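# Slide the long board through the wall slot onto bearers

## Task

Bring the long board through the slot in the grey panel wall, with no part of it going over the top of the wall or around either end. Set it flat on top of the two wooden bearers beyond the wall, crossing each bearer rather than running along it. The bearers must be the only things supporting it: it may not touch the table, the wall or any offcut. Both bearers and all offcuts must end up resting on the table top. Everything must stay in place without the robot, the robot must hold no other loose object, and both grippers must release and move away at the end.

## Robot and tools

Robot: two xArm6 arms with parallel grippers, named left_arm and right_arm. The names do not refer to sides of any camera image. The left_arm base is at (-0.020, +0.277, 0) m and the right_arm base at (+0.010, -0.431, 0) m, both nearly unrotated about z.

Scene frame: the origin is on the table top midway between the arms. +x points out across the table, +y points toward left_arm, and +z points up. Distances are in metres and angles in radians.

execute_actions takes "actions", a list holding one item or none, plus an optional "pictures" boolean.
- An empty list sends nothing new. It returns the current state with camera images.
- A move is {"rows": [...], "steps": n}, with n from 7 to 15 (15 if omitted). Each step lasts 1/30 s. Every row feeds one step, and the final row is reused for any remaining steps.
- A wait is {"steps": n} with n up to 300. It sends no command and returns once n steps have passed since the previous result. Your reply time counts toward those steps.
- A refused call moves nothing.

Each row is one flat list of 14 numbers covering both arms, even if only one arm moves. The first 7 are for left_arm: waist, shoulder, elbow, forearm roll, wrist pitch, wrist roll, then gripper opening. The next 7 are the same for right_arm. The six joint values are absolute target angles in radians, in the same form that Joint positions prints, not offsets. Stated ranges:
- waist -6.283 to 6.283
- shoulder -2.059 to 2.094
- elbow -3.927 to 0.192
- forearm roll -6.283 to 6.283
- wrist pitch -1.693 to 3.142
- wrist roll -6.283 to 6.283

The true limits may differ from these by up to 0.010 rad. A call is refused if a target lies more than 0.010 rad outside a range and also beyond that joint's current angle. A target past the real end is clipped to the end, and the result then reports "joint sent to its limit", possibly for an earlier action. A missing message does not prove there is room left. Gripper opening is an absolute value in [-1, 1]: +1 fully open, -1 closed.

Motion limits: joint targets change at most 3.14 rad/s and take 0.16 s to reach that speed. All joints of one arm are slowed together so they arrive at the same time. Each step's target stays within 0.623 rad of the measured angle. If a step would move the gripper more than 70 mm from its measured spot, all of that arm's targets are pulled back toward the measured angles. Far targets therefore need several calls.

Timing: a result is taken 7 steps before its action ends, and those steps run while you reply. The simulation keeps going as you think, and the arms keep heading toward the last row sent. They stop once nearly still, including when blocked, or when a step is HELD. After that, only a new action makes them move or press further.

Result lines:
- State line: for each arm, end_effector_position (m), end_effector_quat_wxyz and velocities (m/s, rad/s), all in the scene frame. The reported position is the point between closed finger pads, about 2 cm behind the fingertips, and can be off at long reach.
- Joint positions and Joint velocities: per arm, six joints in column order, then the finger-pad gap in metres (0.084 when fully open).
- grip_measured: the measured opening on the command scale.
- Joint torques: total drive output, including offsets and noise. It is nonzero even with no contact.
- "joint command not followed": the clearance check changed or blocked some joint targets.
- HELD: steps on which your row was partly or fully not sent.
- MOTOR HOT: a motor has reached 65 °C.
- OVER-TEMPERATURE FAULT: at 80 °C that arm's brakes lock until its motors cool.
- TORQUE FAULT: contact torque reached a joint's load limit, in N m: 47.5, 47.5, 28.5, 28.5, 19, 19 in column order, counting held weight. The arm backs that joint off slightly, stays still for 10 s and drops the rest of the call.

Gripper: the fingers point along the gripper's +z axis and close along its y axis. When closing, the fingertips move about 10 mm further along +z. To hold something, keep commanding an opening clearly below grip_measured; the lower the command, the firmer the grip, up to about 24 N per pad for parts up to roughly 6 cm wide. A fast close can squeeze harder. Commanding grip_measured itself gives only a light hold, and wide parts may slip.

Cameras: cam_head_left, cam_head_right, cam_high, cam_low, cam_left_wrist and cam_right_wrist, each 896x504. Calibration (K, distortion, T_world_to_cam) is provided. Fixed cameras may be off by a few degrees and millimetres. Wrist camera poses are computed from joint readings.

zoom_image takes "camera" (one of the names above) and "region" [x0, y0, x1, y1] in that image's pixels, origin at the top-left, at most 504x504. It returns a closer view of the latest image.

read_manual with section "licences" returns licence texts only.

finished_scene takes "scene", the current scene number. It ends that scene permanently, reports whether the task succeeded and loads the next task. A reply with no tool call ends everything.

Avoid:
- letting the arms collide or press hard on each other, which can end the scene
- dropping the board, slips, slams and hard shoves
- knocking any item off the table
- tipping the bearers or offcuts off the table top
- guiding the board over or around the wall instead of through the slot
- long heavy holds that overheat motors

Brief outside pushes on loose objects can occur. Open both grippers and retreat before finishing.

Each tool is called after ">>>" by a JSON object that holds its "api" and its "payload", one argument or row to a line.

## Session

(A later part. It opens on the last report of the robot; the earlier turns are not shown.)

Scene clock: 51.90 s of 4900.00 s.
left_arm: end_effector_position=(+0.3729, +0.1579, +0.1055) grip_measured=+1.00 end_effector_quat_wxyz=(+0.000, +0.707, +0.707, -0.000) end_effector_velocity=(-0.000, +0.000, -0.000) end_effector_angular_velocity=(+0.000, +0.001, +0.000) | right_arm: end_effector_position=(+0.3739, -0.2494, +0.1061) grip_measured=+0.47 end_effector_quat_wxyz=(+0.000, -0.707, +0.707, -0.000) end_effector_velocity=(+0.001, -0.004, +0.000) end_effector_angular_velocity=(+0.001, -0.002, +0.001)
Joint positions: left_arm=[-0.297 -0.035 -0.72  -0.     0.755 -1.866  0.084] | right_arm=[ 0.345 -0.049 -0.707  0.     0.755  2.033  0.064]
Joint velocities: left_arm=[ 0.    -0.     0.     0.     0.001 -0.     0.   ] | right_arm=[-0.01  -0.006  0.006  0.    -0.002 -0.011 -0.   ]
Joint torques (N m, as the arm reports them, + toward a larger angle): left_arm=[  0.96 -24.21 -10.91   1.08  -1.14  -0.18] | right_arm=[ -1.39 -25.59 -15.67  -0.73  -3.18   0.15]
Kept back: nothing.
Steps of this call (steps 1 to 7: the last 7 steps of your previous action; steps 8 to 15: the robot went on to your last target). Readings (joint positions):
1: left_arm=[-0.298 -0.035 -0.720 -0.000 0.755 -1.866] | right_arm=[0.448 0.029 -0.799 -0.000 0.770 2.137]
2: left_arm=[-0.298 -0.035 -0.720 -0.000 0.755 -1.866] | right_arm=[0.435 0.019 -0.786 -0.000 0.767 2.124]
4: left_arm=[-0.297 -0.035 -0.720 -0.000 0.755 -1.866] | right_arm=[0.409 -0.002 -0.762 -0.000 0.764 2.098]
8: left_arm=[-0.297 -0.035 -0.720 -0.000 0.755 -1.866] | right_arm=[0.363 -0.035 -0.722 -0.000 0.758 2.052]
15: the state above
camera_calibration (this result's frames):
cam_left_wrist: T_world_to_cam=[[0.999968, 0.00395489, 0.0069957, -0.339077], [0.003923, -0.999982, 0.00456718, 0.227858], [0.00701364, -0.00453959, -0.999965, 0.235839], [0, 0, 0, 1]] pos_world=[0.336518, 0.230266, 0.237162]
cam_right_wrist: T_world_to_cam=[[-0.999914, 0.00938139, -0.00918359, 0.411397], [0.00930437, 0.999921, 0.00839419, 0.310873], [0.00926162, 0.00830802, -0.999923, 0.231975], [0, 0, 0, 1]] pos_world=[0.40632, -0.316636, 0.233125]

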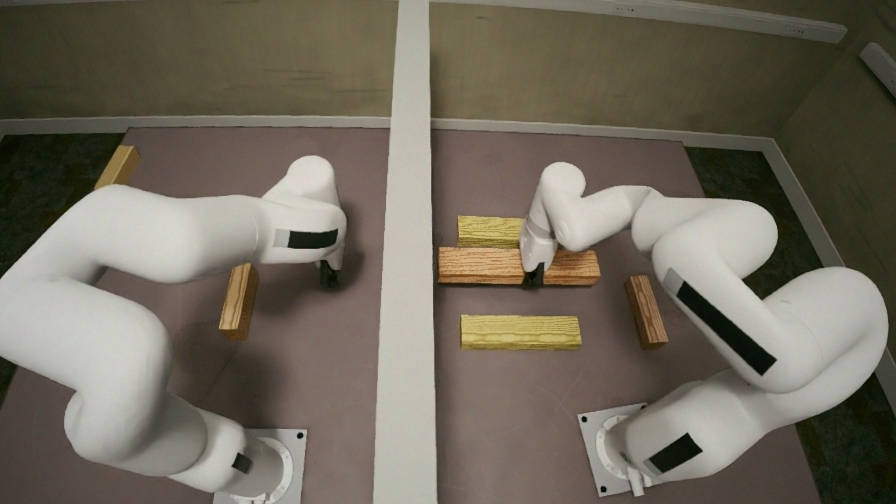

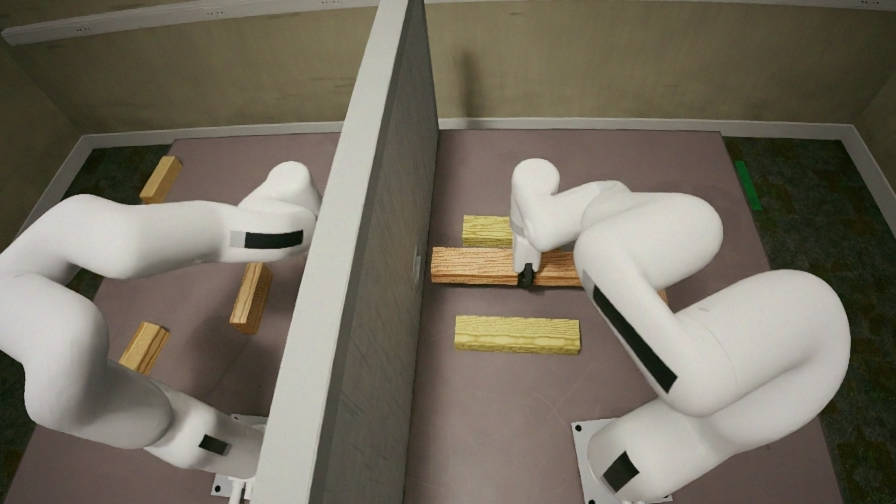

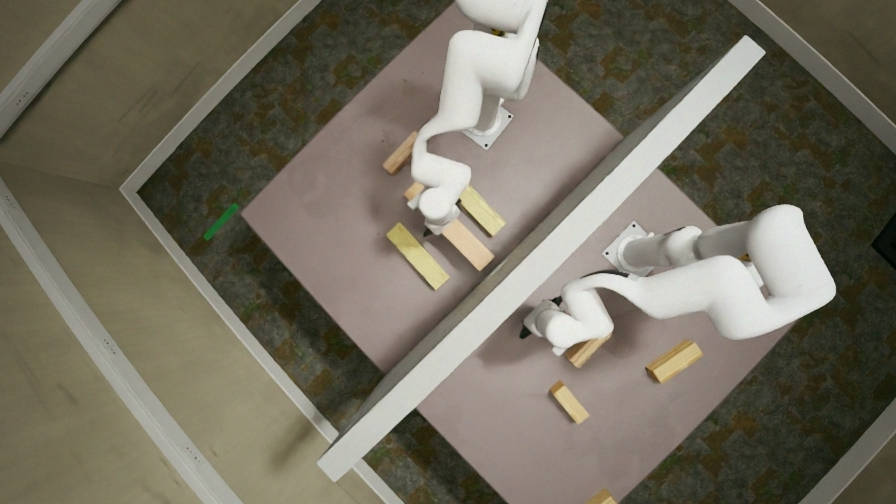

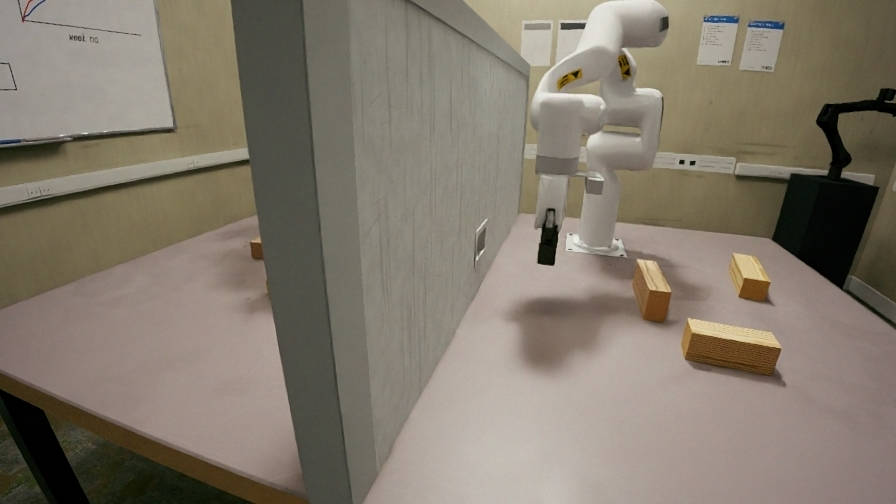

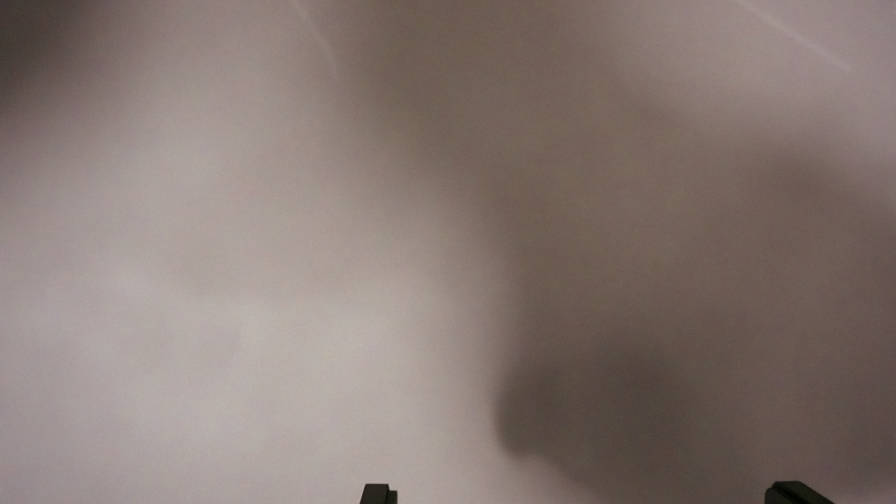

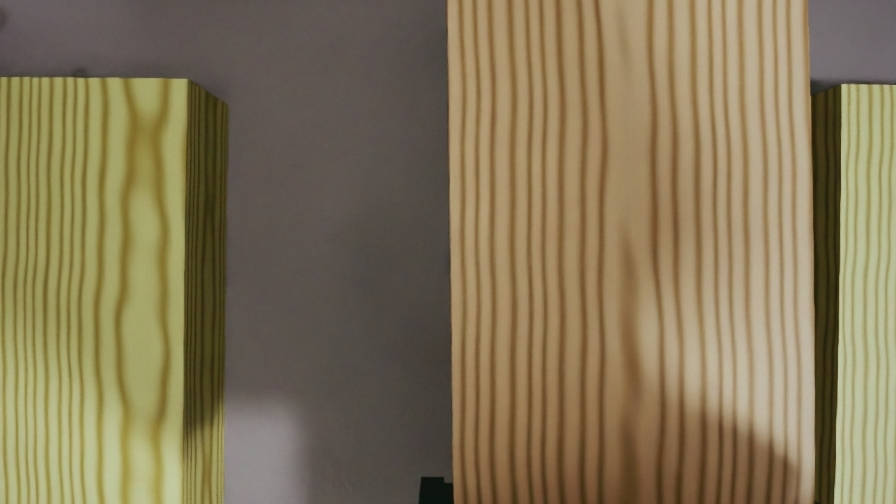

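>>> {"api": "execute_actions", "payload": {
  "actions": [
    {"rows": [[-0.297,-0.0352,-0.7202,0,0.7554,-1.8658,1, 0.3434,-0.0495,-0.7055,0,0.7550,2.045,-1],[-0.297,-0.0352,-0.7202,0,0.7554,-1.8658,1, 0.3434,-0.0495,-0.7055,0,0.7550,2.07,-1],[-0.297,-0.0352,-0.7202,0,0.7554,-1.8658,1, 0.3434,-0.0495,-0.7055,0,0.7550,2.105,-1],[-0.297,-0.0352,-0.7202,0,0.7554,-1.8658,1, 0.3434,-0.0495,-0.7055,0,0.7550,2.15,-1],[-0.297,-0.0352,-0.7202,0,0.7554,-1.8658,1, 0.3434,-0.0495,-0.7055,0,0.7550,2.205,-1],[-0.297,-0.0352,-0.7202,0,0.7554,-1.8658,1, 0.3434,-0.0495,-0.7055,0,0.7550,2.265,-1],[-0.297,-0.0352,-0.7202,0,0.7554,-1.8658,1, 0.3434,-0.0495,-0.7055,0,0.7550,2.325,-1],[-0.297,-0.0352,-0.7202,0,0.7554,-1.8658,1, 0.3434,-0.0495,-0.7055,0,0.7550,2.385,-1],[-0.297,-0.0352,-0.7202,0,0.7554,-1.8658,1, 0.3434,-0.0495,-0.7055,0,0.7550,2.447,-1],[-0.297,-0.0352,-0.7202,0,0.7554,-1.8658,1, 0.3434,-0.0495,-0.7055,0,0.7550,2.509,-1],[-0.297,-0.0352,-0.7202,0,0.7554,-1.8658,1, 0.3434,-0.0495,-0.7055,0,0.7550,2.571,-1],[-0.297,-0.0352,-0.7202,0,0.7554,-1.8658,1, 0.3434,-0.0495,-0.7055,0,0.7550,2.633,-1],[-0.297,-0.0352,-0.7202,0,0.7554,-1.8658,1, 0.3434,-0.0495,-0.7055,0,0.7550,2.695,-1],[-0.297,-0.0352,-0.7202,0,0.7554,-1.8658,1, 0.3434,-0.0495,-0.7055,0,0.7550,2.757,-1],[-0.297,-0.0352,-0.7202,0,0.7554,-1.8658,1, 0.3434,-0.0495,-0.7055,0,0.7550,2.819,-1]], "steps": 15}
  ]
}}

>>> {"api": "execute_actions", "payload": {
  "actions": [
    {"rows": [[-0.297,-0.0352,-0.7202,0,0.7554,-1.8658,1, 0.3434,-0.0495,-0.7055,0,0.7550,2.881,-1],[-0.297,-0.0352,-0.7202,0,0.7554,-1.8658,1, 0.3434,-0.0495,-0.7055,0,0.7550,2.943,-1],[-0.297,-0.0352,-0.7202,0,0.7554,-1.8658,1, 0.3434,-0.0495,-0.7055,0,0.7550,3.005,-1],[-0.297,-0.0352,-0.7202,0,0.7554,-1.8658,1, 0.3434,-0.0495,-0.7055,0,0.7550,3.067,-1],[-0.297,-0.0352,-0.7202,0,0.7554,-1.8658,1, 0.3434,-0.0495,-0.7055,0,0.7550,3.129,-1],[-0.297,-0.0352,-0.7202,0,0.7554,-1.8658,1, 0.3434,-0.0495,-0.7055,0,0.7550,3.191,-1],[-0.297,-0.0352,-0.7202,0,0.7554,-1.8658,1, 0.3434,-0.0495,-0.7055,0,0.7550,3.253,-1],[-0.297,-0.0352,-0.7202,0,0.7554,-1.8658,1, 0.3434,-0.0495,-0.7055,0,0.7550,3.313,-1],[-0.297,-0.0352,-0.7202,0,0.7554,-1.8658,1, 0.3434,-0.0495,-0.7055,0,0.7550,3.373,-1],[-0.297,-0.0352,-0.7202,0,0.7554,-1.8658,1, 0.3434,-0.0495,-0.7055,0,0.7550,3.433,-1],[-0.297,-0.0352,-0.7202,0,0.7554,-1.8658,1, 0.3434,-0.0495,-0.7055,0,0.7550,3.488,-1],[-0.297,-0.0352,-0.7202,0,0.7554,-1.8658,1, 0.3434,-0.0495,-0.7055,0,0.7550,3.533,-1],[-0.297,-0.0352,-0.7202,0,0.7554,-1.8658,1, 0.3434,-0.0495,-0.7055,0,0.7550,3.568,-1],[-0.297,-0.0352,-0.7202,0,0.7554,-1.8658,1, 0.3434,-0.0495,-0.7055,0,0.7550,3.592,-1],[-0.297,-0.0352,-0.7202,0,0.7554,-1.8658,1, 0.3434,-0.0495,-0.7055,0,0.7550,3.604,-1]], "steps": 15}
  ]
}}

>>> {"api": "execute_actions", "payload": {
  "actions": [
    {"rows": [[-0.297,-0.0352,-0.7202,0,0.7554,-1.8658,1, 0.3436,-0.046,-0.7037,0,0.7497,3.604,-1],[-0.297,-0.0352,-0.7202,0,0.7554,-1.8658,1, 0.3439,-0.040,-0.7007,0,0.7407,3.604,-1],[-0.297,-0.0352,-0.7202,0,0.7554,-1.8658,1, 0.3443,-0.032,-0.6966,0,0.7286,3.605,-1],[-0.297,-0.0352,-0.7202,0,0.7554,-1.8658,1, 0.3447,-0.024,-0.6925,0,0.7165,3.605,-1],[-0.297,-0.0352,-0.7202,0,0.7554,-1.8658,1, 0.3451,-0.016,-0.6884,0,0.7044,3.605,-1],[-0.297,-0.0352,-0.7202,0,0.7554,-1.8658,1, 0.3455,-0.008,-0.6843,0,0.6923,3.606,-1],[-0.297,-0.0352,-0.7202,0,0.7554,-1.8658,1, 0.3459,0.0,-0.6802,0,0.6802,3.606,-1],[-0.297,-0.0352,-0.7202,0,0.7554,-1.8658,1, 0.3463,0.008,-0.6761,0,0.6681,3.606,-1],[-0.297,-0.0352,-0.7202,0,0.7554,-1.8658,1, 0.3467,0.015,-0.6726,0,0.6576,3.607,-1],[-0.297,-0.0352,-0.7202,0,0.7554,-1.8658,1, 0.3470,0.022,-0.6690,0,0.6470,3.607,-1],[-0.297,-0.0352,-0.7202,0,0.7554,-1.8658,1, 0.3473,0.028,-0.6659,0,0.6379,3.607,-1],[-0.297,-0.0352,-0.7202,0,0.7554,-1.8658,1, 0.3476,0.033,-0.6634,0,0.6304,3.607,-1],[-0.297,-0.0352,-0.7202,0,0.7554,-1.8658,1, 0.3478,0.037,-0.6613,0,0.6243,3.6075,-1],[-0.297,-0.0352,-0.7202,0,0.7554,-1.8658,1, 0.3479,0.0396,-0.6600,0,0.6204,3.6075,-1]], "steps": 15}
  ]
}}

>>> {"api": "execute_actions", "payload": {
  "actions": [
    {"steps": 16}
  ],
  "pictures": true
}}

Scene clock: 54.03 s of 4900.00 s.
left_arm: end_effector_position=(+0.3729, +0.1579, +0.1055) grip_measured=+1.00 end_effector_quat_wxyz=(+0.000, +0.707, +0.707, -0.000) end_effector_velocity=(-0.000, +0.000, -0.000) end_effector_angular_velocity=(+0.001, +0.002, -0.001) | right_arm: end_effector_position=(+0.3737, -0.2500, +0.1060) grip_measured=+0.47 end_effector_quat_wxyz=(-0.000, -0.659, +0.752, -0.000) end_effector_velocity=(+0.000, -0.000, +0.000) end_effector_angular_velocity=(+0.000, -0.000, -1.205)
Joint positions: left_arm=[-0.297 -0.035 -0.72  -0.     0.755 -1.866  0.084] | right_arm=[ 0.343 -0.049 -0.705 -0.     0.755  2.165  0.064]
Joint velocities: left_arm=[-0.     0.001 -0.     0.     0.001  0.001 -0.   ] | right_arm=[-0.001 -0.     0.     0.    -0.     1.203  0.   ]
Joint torques (N m, as the arm reports them, + toward a larger angle): left_arm=[  1.05 -24.1  -10.93   1.2   -1.07  -0.2 ] | right_arm=[ -1.2  -25.53 -15.61  -0.72  -3.27   0.81]
Steps of this call (steps 1 to 15: the robot went on to your last target; steps 16 to 56: nothing new was sent; steps 57 to 64: the first 8 steps of this action). Readings (joint positions):
57: left_arm=[-0.297 -0.035 -0.720 0.000 0.755 -1.866] | right_arm=[0.343 -0.049 -0.705 -0.000 0.755 2.032]
58: left_arm=[-0.297 -0.035 -0.720 -0.000 0.755 -1.866] | right_arm=[0.343 -0.049 -0.705 -0.000 0.755 2.035]
60: left_arm=[-0.297 -0.035 -0.720 0.000 0.755 -1.866] | right_arm=[0.343 -0.049 -0.705 -0.000 0.755 2.053]
64: the state above

Scene clock: 54.53 s of 4900.00 s.
left_arm: end_effector_position=(+0.3729, +0.1579, +0.1055) grip_measured=+1.00 end_effector_quat_wxyz=(+0.000, +0.707, +0.707, -0.000) end_effector_velocity=(+0.001, +0.000, +0.000) end_effector_angular_velocity=(-0.000, -0.002, -0.001) | right_arm: end_effector_position=(+0.3737, -0.2500, +0.1060) grip_measured=+0.47 end_effector_quat_wxyz=(-0.000, -0.288, +0.958, +0.000) end_effector_velocity=(+0.000, +0.000, -0.000) end_effector_angular_velocity=(-0.000, +0.000, -1.843)
Joint positions: left_arm=[-0.297 -0.035 -0.72   0.     0.755 -1.866  0.084] | right_arm=[ 0.343 -0.049 -0.705  0.     0.755  3.019  0.064]
Joint velocities: left_arm=[ 0.    -0.    -0.     0.001 -0.001  0.001  0.   ] | right_arm=[ 0.     0.001 -0.001  0.    -0.     1.843  0.   ]
Joint torques (N m, as the arm reports them, + toward a larger angle): left_arm=[  1.14 -24.13 -11.1    1.22  -1.07  -0.26] | right_arm=[ -1.16 -25.48 -15.6   -0.58  -3.34   0.28]
Steps of this call (steps 1 to 7: the last 7 steps of your previous action; steps 8 to 15: the first 8 steps of this action). Readings (joint positions):
8: left_arm=[-0.297 -0.035 -0.720 0.000 0.755 -1.866] | right_arm=[0.343 -0.049 -0.705 0.000 0.755 2.591]
9: left_arm=[-0.297 -0.035 -0.720 0.000 0.755 -1.866] | right_arm=[0.343 -0.049 -0.705 0.000 0.755 2.651]
11: left_arm=[-0.297 -0.035 -0.720 -0.000 0.755 -1.866] | right_arm=[0.343 -0.049 -0.705 0.000 0.755 2.773]
15: the state above

Scene clock: 55.03 s of 4900.00 s.
left_arm: end_effector_position=(+0.3729, +0.1579, +0.1055) grip_measured=+1.00 end_effector_quat_wxyz=(+0.000, +0.707, +0.707, -0.000) end_effector_velocity=(-0.000, +0.000, -0.000) end_effector_angular_velocity=(+0.001, +0.001, +0.000) | right_arm: end_effector_position=(+0.3730, -0.2497, +0.0918) grip_measured=+0.47 end_effector_quat_wxyz=(+0.000, -0.002, +1.000, +0.000) end_effector_velocity=(-0.017, -0.004, -0.113) end_effector_angular_velocity=(-0.014, +0.028, -0.061)
Joint positions: left_arm=[-0.297 -0.035 -0.72  -0.     0.755 -1.866  0.084] | right_arm=[ 0.345 -0.02  -0.69   0.     0.71   3.601  0.064]
Joint velocities: left_arm=[-0.    -0.     0.     0.     0.001 -0.001  0.   ] | right_arm=[ 0.01   0.229  0.126 -0.    -0.323  0.071 -0.   ]
Joint torques (N m, as the arm reports them, + toward a larger angle): left_arm=[  1.18 -24.14 -10.75   1.18  -1.1   -0.19] | right_arm=[ -1.47 -25.1  -15.41  -0.74  -3.37   0.33]
Steps of this call (steps 1 to 7: the last 7 steps of your previous action; steps 8 to 15: the first 8 steps of this action). Readings (joint positions):
8: left_arm=[-0.297 -0.035 -0.720 0.000 0.755 -1.866] | right_arm=[0.343 -0.049 -0.705 0.000 0.755 3.484]
9: left_arm=[-0.297 -0.035 -0.720 -0.000 0.755 -1.866] | right_arm=[0.343 -0.049 -0.705 0.000 0.755 3.524]
11: left_arm=[-0.297 -0.035 -0.720 -0.000 0.755 -1.866] | right_arm=[0.344 -0.045 -0.704 0.000 0.746 3.573]
15: the state above

Scene clock: 55.57 s of 4900.00 s.
left_arm: end_effector_position=(+0.3729, +0.1579, +0.1055) grip_measured=+1.00 end_effector_quat_wxyz=(+0.000, +0.707, +0.707, -0.000) end_effector_velocity=(+0.000, -0.000, -0.000) end_effector_angular_velocity=(-0.001, -0.002, -0.000) | right_arm: end_effector_position=(+0.3701, -0.2498, +0.0645) grip_measured=+0.47 end_effector_quat_wxyz=(+0.000, -0.000, +1.000, +0.000) end_effector_velocity=(-0.001, -0.001, -0.002) end_effector_angular_velocity=(-0.001, +0.002, -0.001)
Joint positions: left_arm=[-0.297 -0.035 -0.72  -0.     0.755 -1.866  0.084] | right_arm=[ 0.348  0.039 -0.661 -0.     0.621  3.607  0.064]
Joint velocities: left_arm=[ 0.     0.     0.    -0.    -0.002  0.     0.   ] | right_arm=[-0.     0.002  0.004 -0.    -0.003  0.    -0.   ]
Joint torques (N m, as the arm reports them, + toward a larger angle): left_arm=[  1.11 -24.16 -10.86   1.2   -1.06  -0.29] | right_arm=[ -1.33 -26.29 -14.49  -0.76  -3.22   0.26]
Kept back: nothing.
Steps of this call (steps 1 to 7: the last 7 steps of your previous action; steps 8 to 16: the robot went on to your last target). Readings (joint positions):
1: left_arm=[-0.297 -0.035 -0.720 0.000 0.755 -1.866] | right_arm=[0.345 -0.012 -0.686 -0.000 0.699 3.602]
2: left_arm=[-0.297 -0.035 -0.720 0.000 0.755 -1.866] | right_arm=[0.346 -0.004 -0.682 -0.000 0.687 3.604]
4: left_arm=[-0.297 -0.035 -0.720 0.000 0.755 -1.866] | right_arm=[0.346 0.011 -0.674 -0.000 0.665 3.605]
8: left_arm=[-0.297 -0.035 -0.720 -0.000 0.755 -1.866] | right_arm=[0.348 0.033 -0.663 0.000 0.632 3.607]
16: the state above
camera_calibration (this result's frames):
cam_left_wrist: T_world_to_cam=[[0.999968, 0.00398806, 0.00699832, -0.339085], [0.00395615, -0.999982, 0.00456797, 0.227861], [0.00701641, -0.00454014, -0.999965, 0.23584], [0, 0, 0, 1]] pos_world=[0.336518, 0.23028, 0.237164]
cam_right_wrist: T_world_to_cam=[[0.00973127, 0.999917, -0.00843671, 0.281023], [0.999911, -0.0096533, 0.00923355, -0.307192], [0.00915134, -0.00852581, -0.999922, 0.186303], [0, 0, 0, 1]] pos_world=[0.302725, -0.282377, 0.191496]

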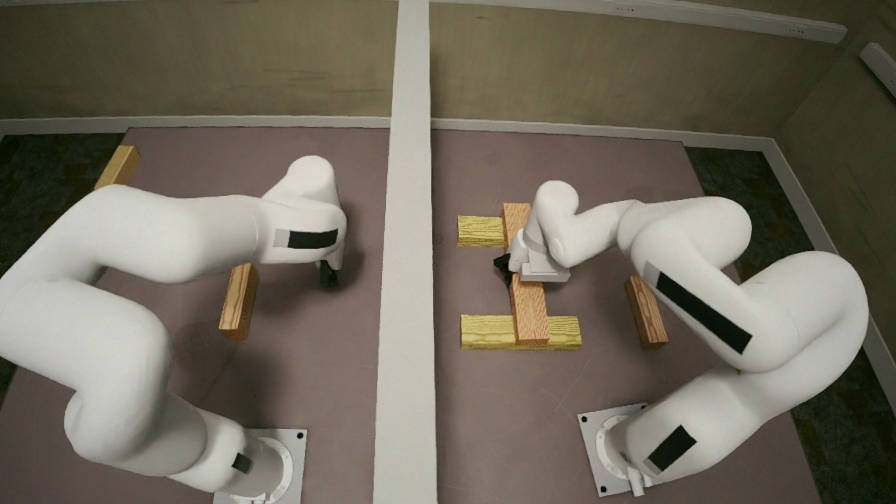

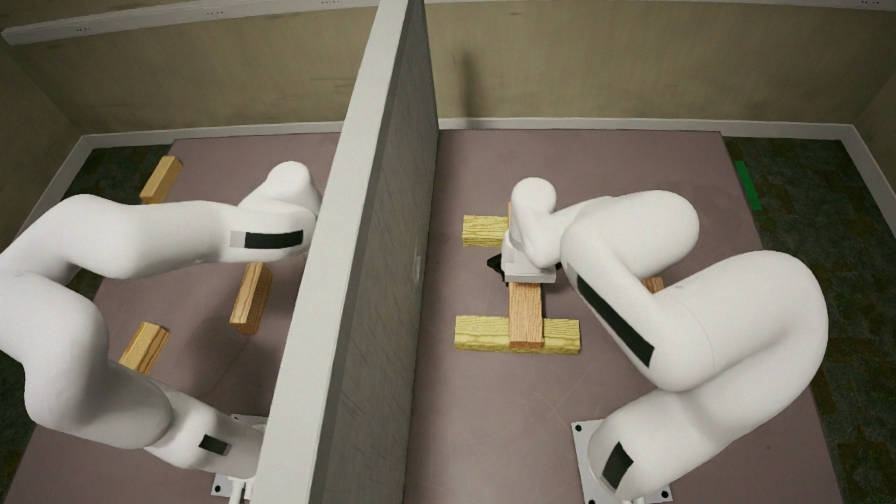

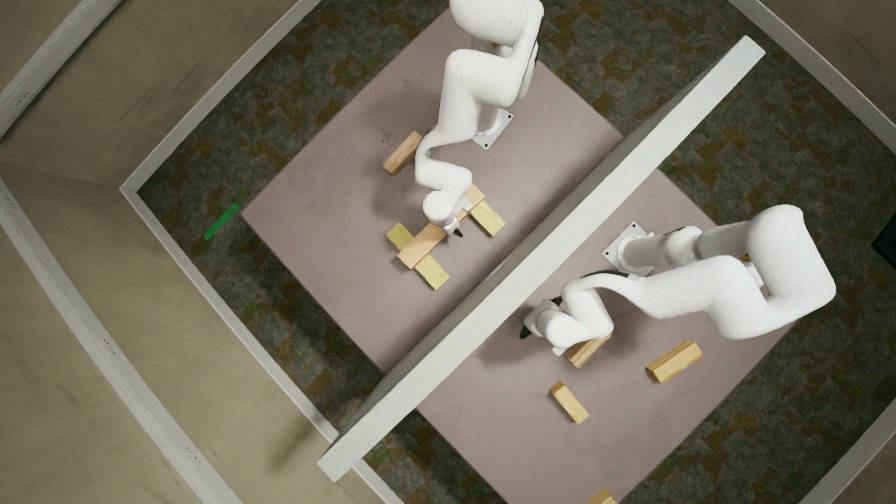

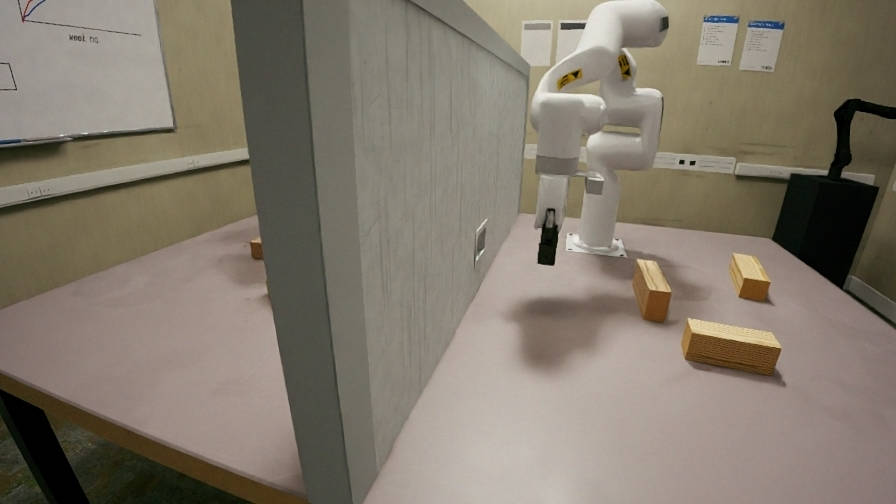

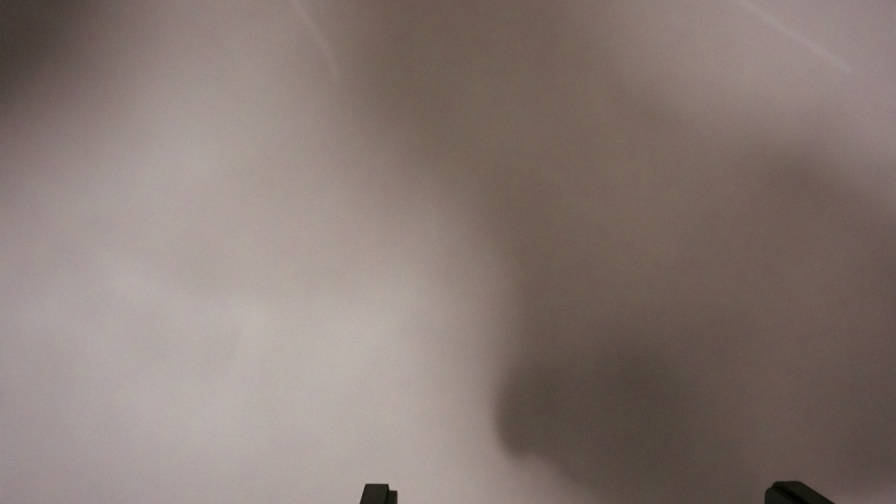

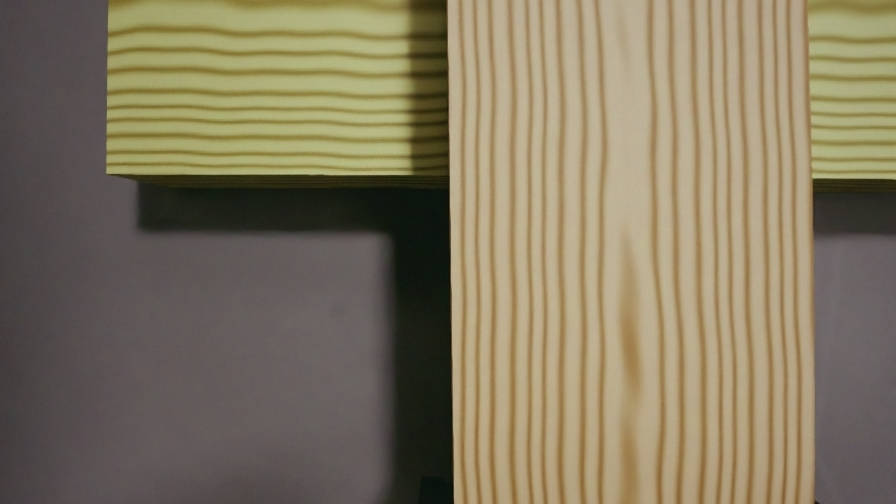

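>>> {"api": "execute_actions", "payload": {
  "actions": [
    {"rows": [[-0.297,-0.0352,-0.7202,0,0.7554,-1.8658,1, 0.3479,0.0422,-0.6595,0,0.6172,3.6075,-1],[-0.297,-0.0352,-0.7202,0,0.7554,-1.8658,1, 0.3479,0.0422,-0.6595,0,0.6172,3.6075,-1],[-0.297,-0.0352,-0.7202,0,0.7554,-1.8658,1, 0.3479,0.0448,-0.6589,0,0.6141,3.6075,-1],[-0.297,-0.0352,-0.7202,0,0.7554,-1.8658,1, 0.3479,0.0448,-0.6589,0,0.6141,3.6075,-1],[-0.297,-0.0352,-0.7202,0,0.7554,-1.8658,1, 0.3479,0.0475,-0.6584,0,0.6109,3.6075,-1]], "steps": 10}
  ]
}}

>>> {"api": "execute_actions", "payload": {
  "actions": [
    {"steps": 15}
  ]
}}

Scene clock: 56.03 s of 4900.00 s.
left_arm: end_effector_position=(+0.3729, +0.1579, +0.1055) grip_measured=+1.00 end_effector_quat_wxyz=(+0.000, +0.707, +0.707, -0.000) end_effector_velocity=(-0.000, -0.000, -0.000) end_effector_angular_velocity=(+0.000, +0.001, -0.001) | right_arm: end_effector_position=(+0.3698, -0.2500, +0.0638) grip_measured=+0.47 end_effector_quat_wxyz=(+0.000, -0.000, +1.000, +0.000) end_effector_velocity=(+0.000, +0.000, -0.009) end_effector_angular_velocity=(+0.000, -0.001, +0.001)
Joint positions: left_arm=[-0.297 -0.035 -0.72   0.     0.755 -1.866  0.084] | right_arm=[ 0.348  0.041 -0.66  -0.     0.619  3.607  0.064]
Joint velocities: left_arm=[-0.     0.001  0.     0.    -0.     0.     0.   ] | right_arm=[ 0.     0.023  0.005 -0.    -0.029 -0.001  0.   ]
Joint torques (N m, as the arm reports them, + toward a larger angle): left_arm=[  1.25 -24.03 -10.9    1.08  -1.08  -0.25] | right_arm=[ -1.42 -25.99 -14.19  -0.8   -3.25   0.23]
Steps of this call (steps 1 to 11: the robot went on to your last target; steps 12 to 14: the first 3 steps of this action). Readings (joint positions):
12: left_arm=[-0.297 -0.035 -0.720 -0.000 0.755 -1.866] | right_arm=[0.348 0.040 -0.660 -0.000 0.620 3.607]
13: left_arm=[-0.297 -0.035 -0.720 -0.000 0.755 -1.866] | right_arm=[0.348 0.040 -0.660 -0.000 0.620 3.607]
14: the state above

Scene clock: 56.53 s of 4900.00 s.
left_arm: end_effector_position=(+0.3729, +0.1579, +0.1055) grip_measured=+1.00 end_effector_quat_wxyz=(+0.000, +0.707, +0.707, -0.000) end_effector_velocity=(+0.000, -0.000, -0.000) end_effector_angular_velocity=(-0.001, -0.002, +0.000) | right_arm: end_effector_position=(+0.3699, -0.2500, +0.0612) grip_measured=+0.47 end_effector_quat_wxyz=(+0.000, -0.000, +1.000, +0.000) end_effector_velocity=(-0.000, -0.000, -0.000) end_effector_angular_velocity=(-0.000, +0.001, +0.001)
Joint positions: left_arm=[-0.297 -0.035 -0.72   0.     0.755 -1.866  0.084] | right_arm=[ 0.348  0.047 -0.659 -0.     0.611  3.607  0.064]
Joint velocities: left_arm=[-0.     0.     0.    -0.    -0.002 -0.    -0.   ] | right_arm=[-0.     0.001  0.001  0.    -0.001 -0.001 -0.   ]
Joint torques (N m, as the arm reports them, + toward a larger angle): left_arm=[  1.09 -24.13 -10.91   0.97  -1.2   -0.32] | right_arm=[ -1.08 -25.3  -13.86  -0.81  -3.44   0.35]
Kept back: nothing.
Steps of this call (steps 1 to 7: the last 7 steps of your previous action; steps 8 to 15: the robot went on to your last target). Readings (joint positions):
1: left_arm=[-0.297 -0.035 -0.720 0.000 0.755 -1.866] | right_arm=[0.348 0.042 -0.660 -0.000 0.618 3.607]
2: left_arm=[-0.297 -0.035 -0.720 -0.000 0.755 -1.866] | right_arm=[0.348 0.043 -0.660 -0.000 0.617 3.607]
4: left_arm=[-0.297 -0.035 -0.720 -0.000 0.755 -1.866] | right_arm=[0.348 0.045 -0.659 0.000 0.614 3.608]
8: left_arm=[-0.297 -0.035 -0.720 -0.000 0.755 -1.866] | right_arm=[0.348 0.047 -0.659 -0.000 0.612 3.607]
15: the state above
All arms were judged still, so your last target was given up. Only a new action makes them travel on or press farther. Fingers that are still opening or closing keep moving.

Partial contact (torque dropped ~1 Nm). Release and lift.

>>> {"api": "execute_actions", "payload": {
  "actions": [
    {"rows": [[-0.297,-0.0352,-0.7202,0,0.7554,-1.8658,1, 0.3479,0.0490,-0.6581,0,0.6091,3.6075,-1],[-0.297,-0.0352,-0.7202,0,0.7554,-1.8658,1, 0.3479,0.0490,-0.6581,0,0.6091,3.6075,-1],[-0.297,-0.0352,-0.7202,0,0.7554,-1.8658,1, 0.3479,0.0490,-0.6581,0,0.6091,3.6075,0],[-0.297,-0.0352,-0.7202,0,0.7554,-1.8658,1, 0.3479,0.0490,-0.6581,0,0.6091,3.6075,0.3],[-0.297,-0.0352,-0.7202,0,0.7554,-1.8658,1, 0.3479,0.0490,-0.6581,0,0.6091,3.6075,0.45],[-0.297,-0.0352,-0.7202,0,0.7554,-1.8658,1, 0.3479,0.0490,-0.6581,0,0.6091,3.6075,0.55],[-0.297,-0.0352,-0.7202,0,0.7554,-1.8658,1, 0.3479,0.0490,-0.6581,0,0.6091,3.6075,1]], "steps": 14}
  ]
}}

>>> {"api": "execute_actions", "payload": {
  "actions": [
    {"rows": [[-0.297,-0.0352,-0.7202,0,0.7554,-1.8658,1, 0.3479,0.0396,-0.66,0,0.6204,3.6075,1],[-0.297,-0.0352,-0.7202,0,0.7554,-1.8658,1, 0.3473,0.028,-0.6659,0,0.6379,3.607,1],[-0.297,-0.0352,-0.7202,0,0.7554,-1.8658,1, 0.3467,0.015,-0.6726,0,0.6576,3.607,1],[-0.297,-0.0352,-0.7202,0,0.7554,-1.8658,1, 0.3459,0.0,-0.6802,0,0.6802,3.606,1],[-0.297,-0.0352,-0.7202,0,0.7554,-1.8658,1, 0.3451,-0.016,-0.6884,0,0.7044,3.605,1],[-0.297,-0.0352,-0.7202,0,0.7554,-1.8658,1, 0.3443,-0.032,-0.6966,0,0.7286,3.605,1],[-0.297,-0.0352,-0.7202,0,0.7554,-1.8658,1, 0.3434,-0.0495,-0.7055,0,0.7550,3.604,1],[-0.297,-0.0352,-0.7202,0,0.7554,-1.8658,1, 0.3434,-0.065,-0.715,0,0.78,3.604,1],[-0.297,-0.0352,-0.7202,0,0.7554,-1.8658,1, 0.3434,-0.08,-0.726,0,0.806,3.604,1],[-0.297,-0.0352,-0.7202,0,0.7554,-1.8658,1, 0.3434,-0.095,-0.738,0,0.833,3.604,1],[-0.297,-0.0352,-0.7202,0,0.7554,-1.8658,1, 0.3434,-0.11,-0.75,0,0.86,3.604,1],[-0.297,-0.0352,-0.7202,0,0.7554,-1.8658,1, 0.3434,-0.125,-0.763,0,0.888,3.604,1],[-0.297,-0.0352,-0.7202,0,0.7554,-1.8658,1, 0.3434,-0.135,-0.773,0,0.908,3.604,1],[-0.297,-0.0352,-0.7202,0,0.7554,-1.8658,1, 0.3434,-0.14,-0.78,0,0.92,3.604,1]], "steps": 15}
  ]
}}

>>> {"api": "execute_actions", "payload": {
  "actions": [
    {"steps": 16}
  ],
  "pictures": true
}}

Scene clock: 57.83 s of 4900.00 s.
left_arm: end_effector_position=(+0.3729, +0.1579, +0.1055) grip_measured=+1.00 end_effector_quat_wxyz=(+0.000, +0.707, +0.707, -0.000) end_effector_velocity=(-0.000, +0.000, -0.000) end_effector_angular_velocity=(-0.000, +0.000, +0.001) | right_arm: end_effector_position=(+0.3697, -0.2500, +0.0605) grip_measured=+0.51 end_effector_quat_wxyz=(-0.000, -0.000, +1.000, -0.000) end_effector_velocity=(-0.000, -0.000, -0.002) end_effector_angular_velocity=(+0.000, -0.003, +0.001)
Joint positions: left_arm=[-0.297 -0.035 -0.72  -0.     0.755 -1.866  0.084] | right_arm=[ 0.348  0.049 -0.658  0.     0.609  3.608  0.065]
Joint velocities: left_arm=[ 0.     0.    -0.    -0.    -0.    -0.001 -0.   ] | right_arm=[ 0.     0.002  0.006 -0.002 -0.01   0.001  0.19 ]
Joint torques (N m, as the arm reports them, + toward a larger angle): left_arm=[  1.15 -24.45 -10.79   1.09  -1.08  -0.27] | right_arm=[ -1.02 -25.11 -13.73  -0.66  -2.8    0.22]
Steps of this call (steps 1 to 32: nothing new was sent; steps 33 to 39: the first 7 steps of this action). Readings (joint positions):
33: left_arm=[-0.297 -0.035 -0.720 -0.000 0.755 -1.866] | right_arm=[0.348 0.047 -0.658 0.000 0.611 3.608]
34: left_arm=[-0.297 -0.035 -0.720 0.000 0.755 -1.866] | right_arm=[0.348 0.048 -0.658 0.000 0.611 3.608]
36: left_arm=[-0.297 -0.035 -0.720 -0.000 0.755 -1.866] | right_arm=[0.348 0.048 -0.658 0.000 0.610 3.608]
39: the state above

Scene clock: 58.33 s of 4900.00 s.
left_arm: end_effector_position=(+0.3729, +0.1579, +0.1055) grip_measured=+1.00 end_effector_quat_wxyz=(+0.000, +0.707, +0.707, -0.000) end_effector_velocity=(-0.000, +0.000, -0.000) end_effector_angular_velocity=(+0.000, +0.001, -0.001) | right_arm: end_effector_position=(+0.3723, -0.2498, +0.0854) grip_measured=+1.00 end_effector_quat_wxyz=(-0.000, +0.000, +1.000, -0.000) end_effector_velocity=(+0.028, +0.005, +0.206) end_effector_angular_velocity=(+0.015, -0.031, -0.005)
Joint positions: left_arm=[-0.297 -0.035 -0.72  -0.     0.755 -1.866  0.084] | right_arm=[ 0.346 -0.006 -0.684 -0.     0.691  3.606  0.084]
Joint velocities: left_arm=[-0.    -0.     0.     0.     0.001  0.001  0.   ] | right_arm=[-0.021 -0.427 -0.227 -0.     0.619 -0.015  0.   ]
Joint torques (N m, as the arm reports them, + toward a larger angle): left_arm=[  1.02 -23.93 -11.05   1.14  -1.13  -0.34] | right_arm=[ -0.97 -25.32 -14.12  -0.69  -2.68   0.27]
Steps of this call (steps 1 to 7: the last 7 steps of your previous action; steps 8 to 15: the first 8 steps of this action). Readings (joint positions):
8: left_arm=[-0.297 -0.035 -0.720 0.000 0.755 -1.866] | right_arm=[0.348 0.049 -0.658 -0.000 0.609 3.608]
9: left_arm=[-0.297 -0.035 -0.720 -0.000 0.755 -1.866] | right_arm=[0.348 0.047 -0.658 -0.000 0.611 3.608]
11: left_arm=[-0.297 -0.035 -0.720 -0.000 0.755 -1.866] | right_arm=[0.348 0.038 -0.661 -0.000 0.626 3.607]
15: the state above

Scene clock: 58.87 s of 4900.00 s.
left_arm: end_effector_position=(+0.3729, +0.1579, +0.1055) grip_measured=+1.00 end_effector_quat_wxyz=(+0.000, +0.707, +0.707, -0.000) end_effector_velocity=(-0.000, -0.000, -0.000) end_effector_angular_velocity=(+0.000, +0.001, -0.001) | right_arm: end_effector_position=(+0.3751, -0.2494, +0.1576) grip_measured=+1.00 end_effector_quat_wxyz=(-0.001, +0.000, +1.000, -0.001) end_effector_velocity=(+0.000, +0.000, +0.004) end_effector_angular_velocity=(-0.000, +0.001, -0.001)
Joint positions: left_arm=[-0.297 -0.035 -0.72   0.     0.755 -1.866  0.084] | right_arm=[ 0.343 -0.139 -0.778  0.     0.919  3.604  0.084]
Joint velocities: left_arm=[-0.    -0.     0.     0.     0.001  0.001  0.   ] | right_arm=[-0.    -0.004 -0.008 -0.     0.012  0.     0.   ]
Joint torques (N m, as the arm reports them, + toward a larger angle): left_arm=[  1.09 -24.18 -10.94   1.1   -1.1   -0.19] | right_arm=[ -1.34 -22.44 -15.35  -0.75  -3.05   0.27]
Kept back: nothing.
Steps of this call (steps 1 to 7: the last 7 steps of your previous action; steps 8 to 16: the robot went on to your last target). Readings (joint positions):
1: left_arm=[-0.297 -0.035 -0.720 -0.000 0.755 -1.866] | right_arm=[0.345 -0.021 -0.691 -0.000 0.712 3.605]
2: left_arm=[-0.297 -0.035 -0.720 0.000 0.755 -1.866] | right_arm=[0.344 -0.036 -0.700 -0.000 0.735 3.605]
4: left_arm=[-0.297 -0.035 -0.720 0.000 0.755 -1.866] | right_arm=[0.344 -0.066 -0.719 -0.000 0.784 3.604]
8: left_arm=[-0.297 -0.035 -0.720 0.000 0.755 -1.866] | right_arm=[0.343 -0.121 -0.762 -0.000 0.879 3.604]
16: the state above
camera_calibration (this result's frames):
cam_left_wrist: T_world_to_cam=[[0.999968, 0.00398787, 0.00699814, -0.339085], [0.00395596, -0.999982, 0.00456777, 0.227861], [0.00701622, -0.00453994, -0.999965, 0.23584], [0, 0, 0, 1]] pos_world=[0.336518, 0.23028, 0.237164]
cam_right_wrist: T_world_to_cam=[[0.0107376, 0.999892, -0.0100825, 0.281146], [0.999925, -0.0106775, 0.00599304, -0.312829], [0.00588474, -0.0101461, -0.999931, 0.280145], [0, 0, 0, 1]] pos_world=[0.308138, -0.281613, 0.284835]

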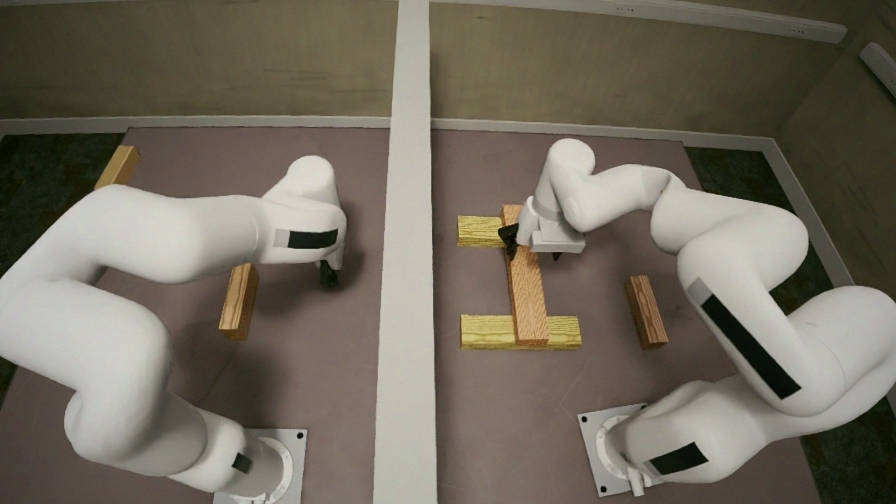

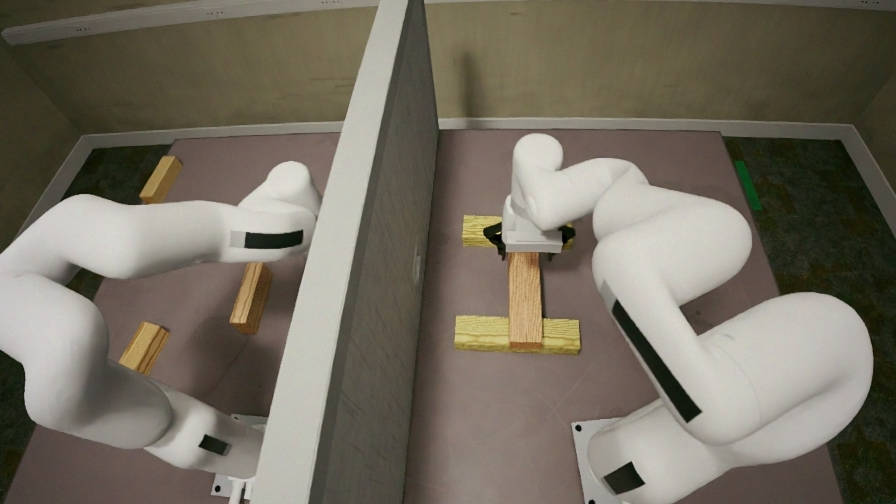

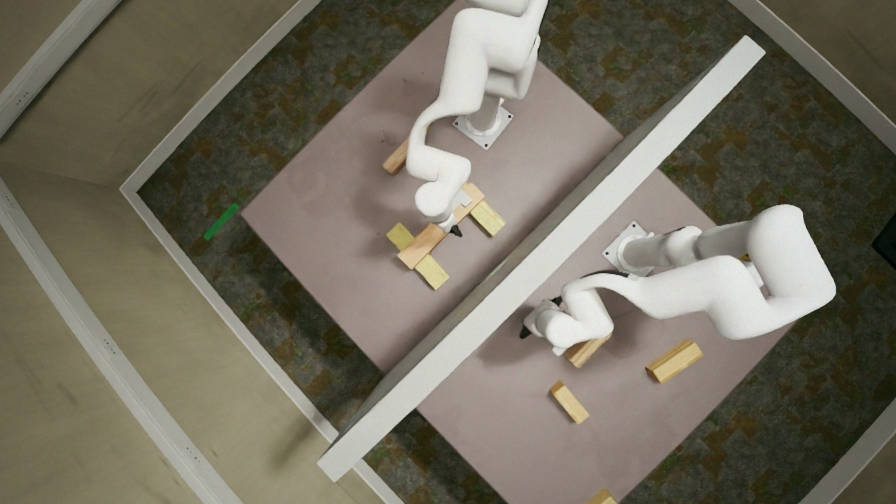

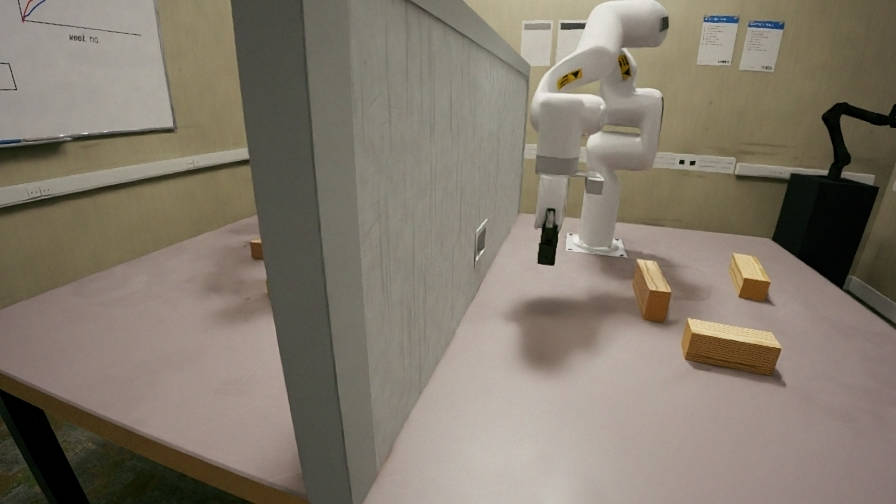

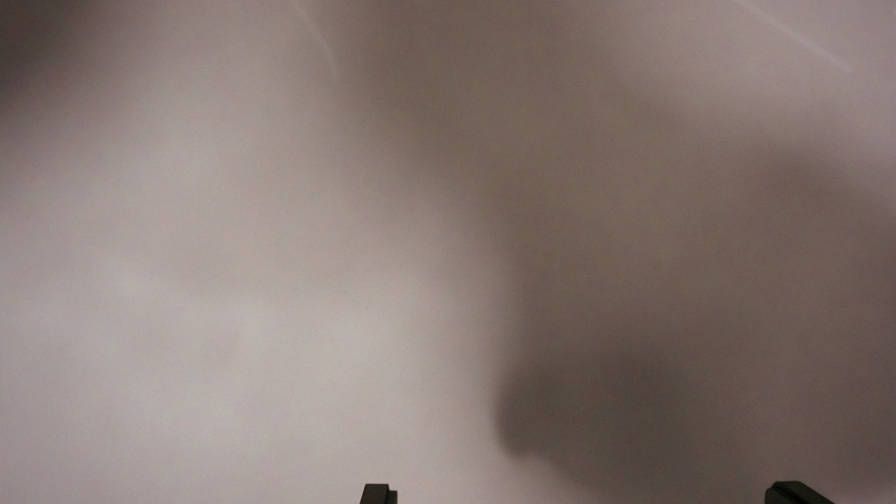

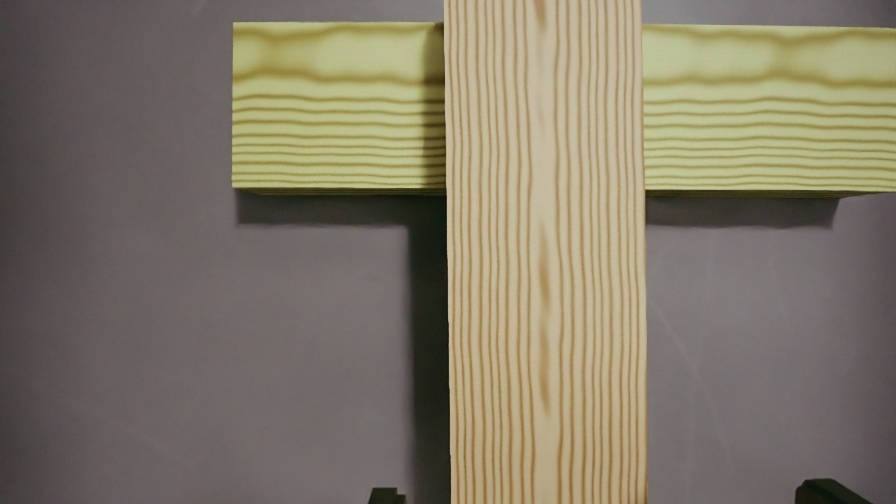

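>>> {"api": "finished_scene", "payload": {
  "scene": 1
}}

The scene is finished: the task was done.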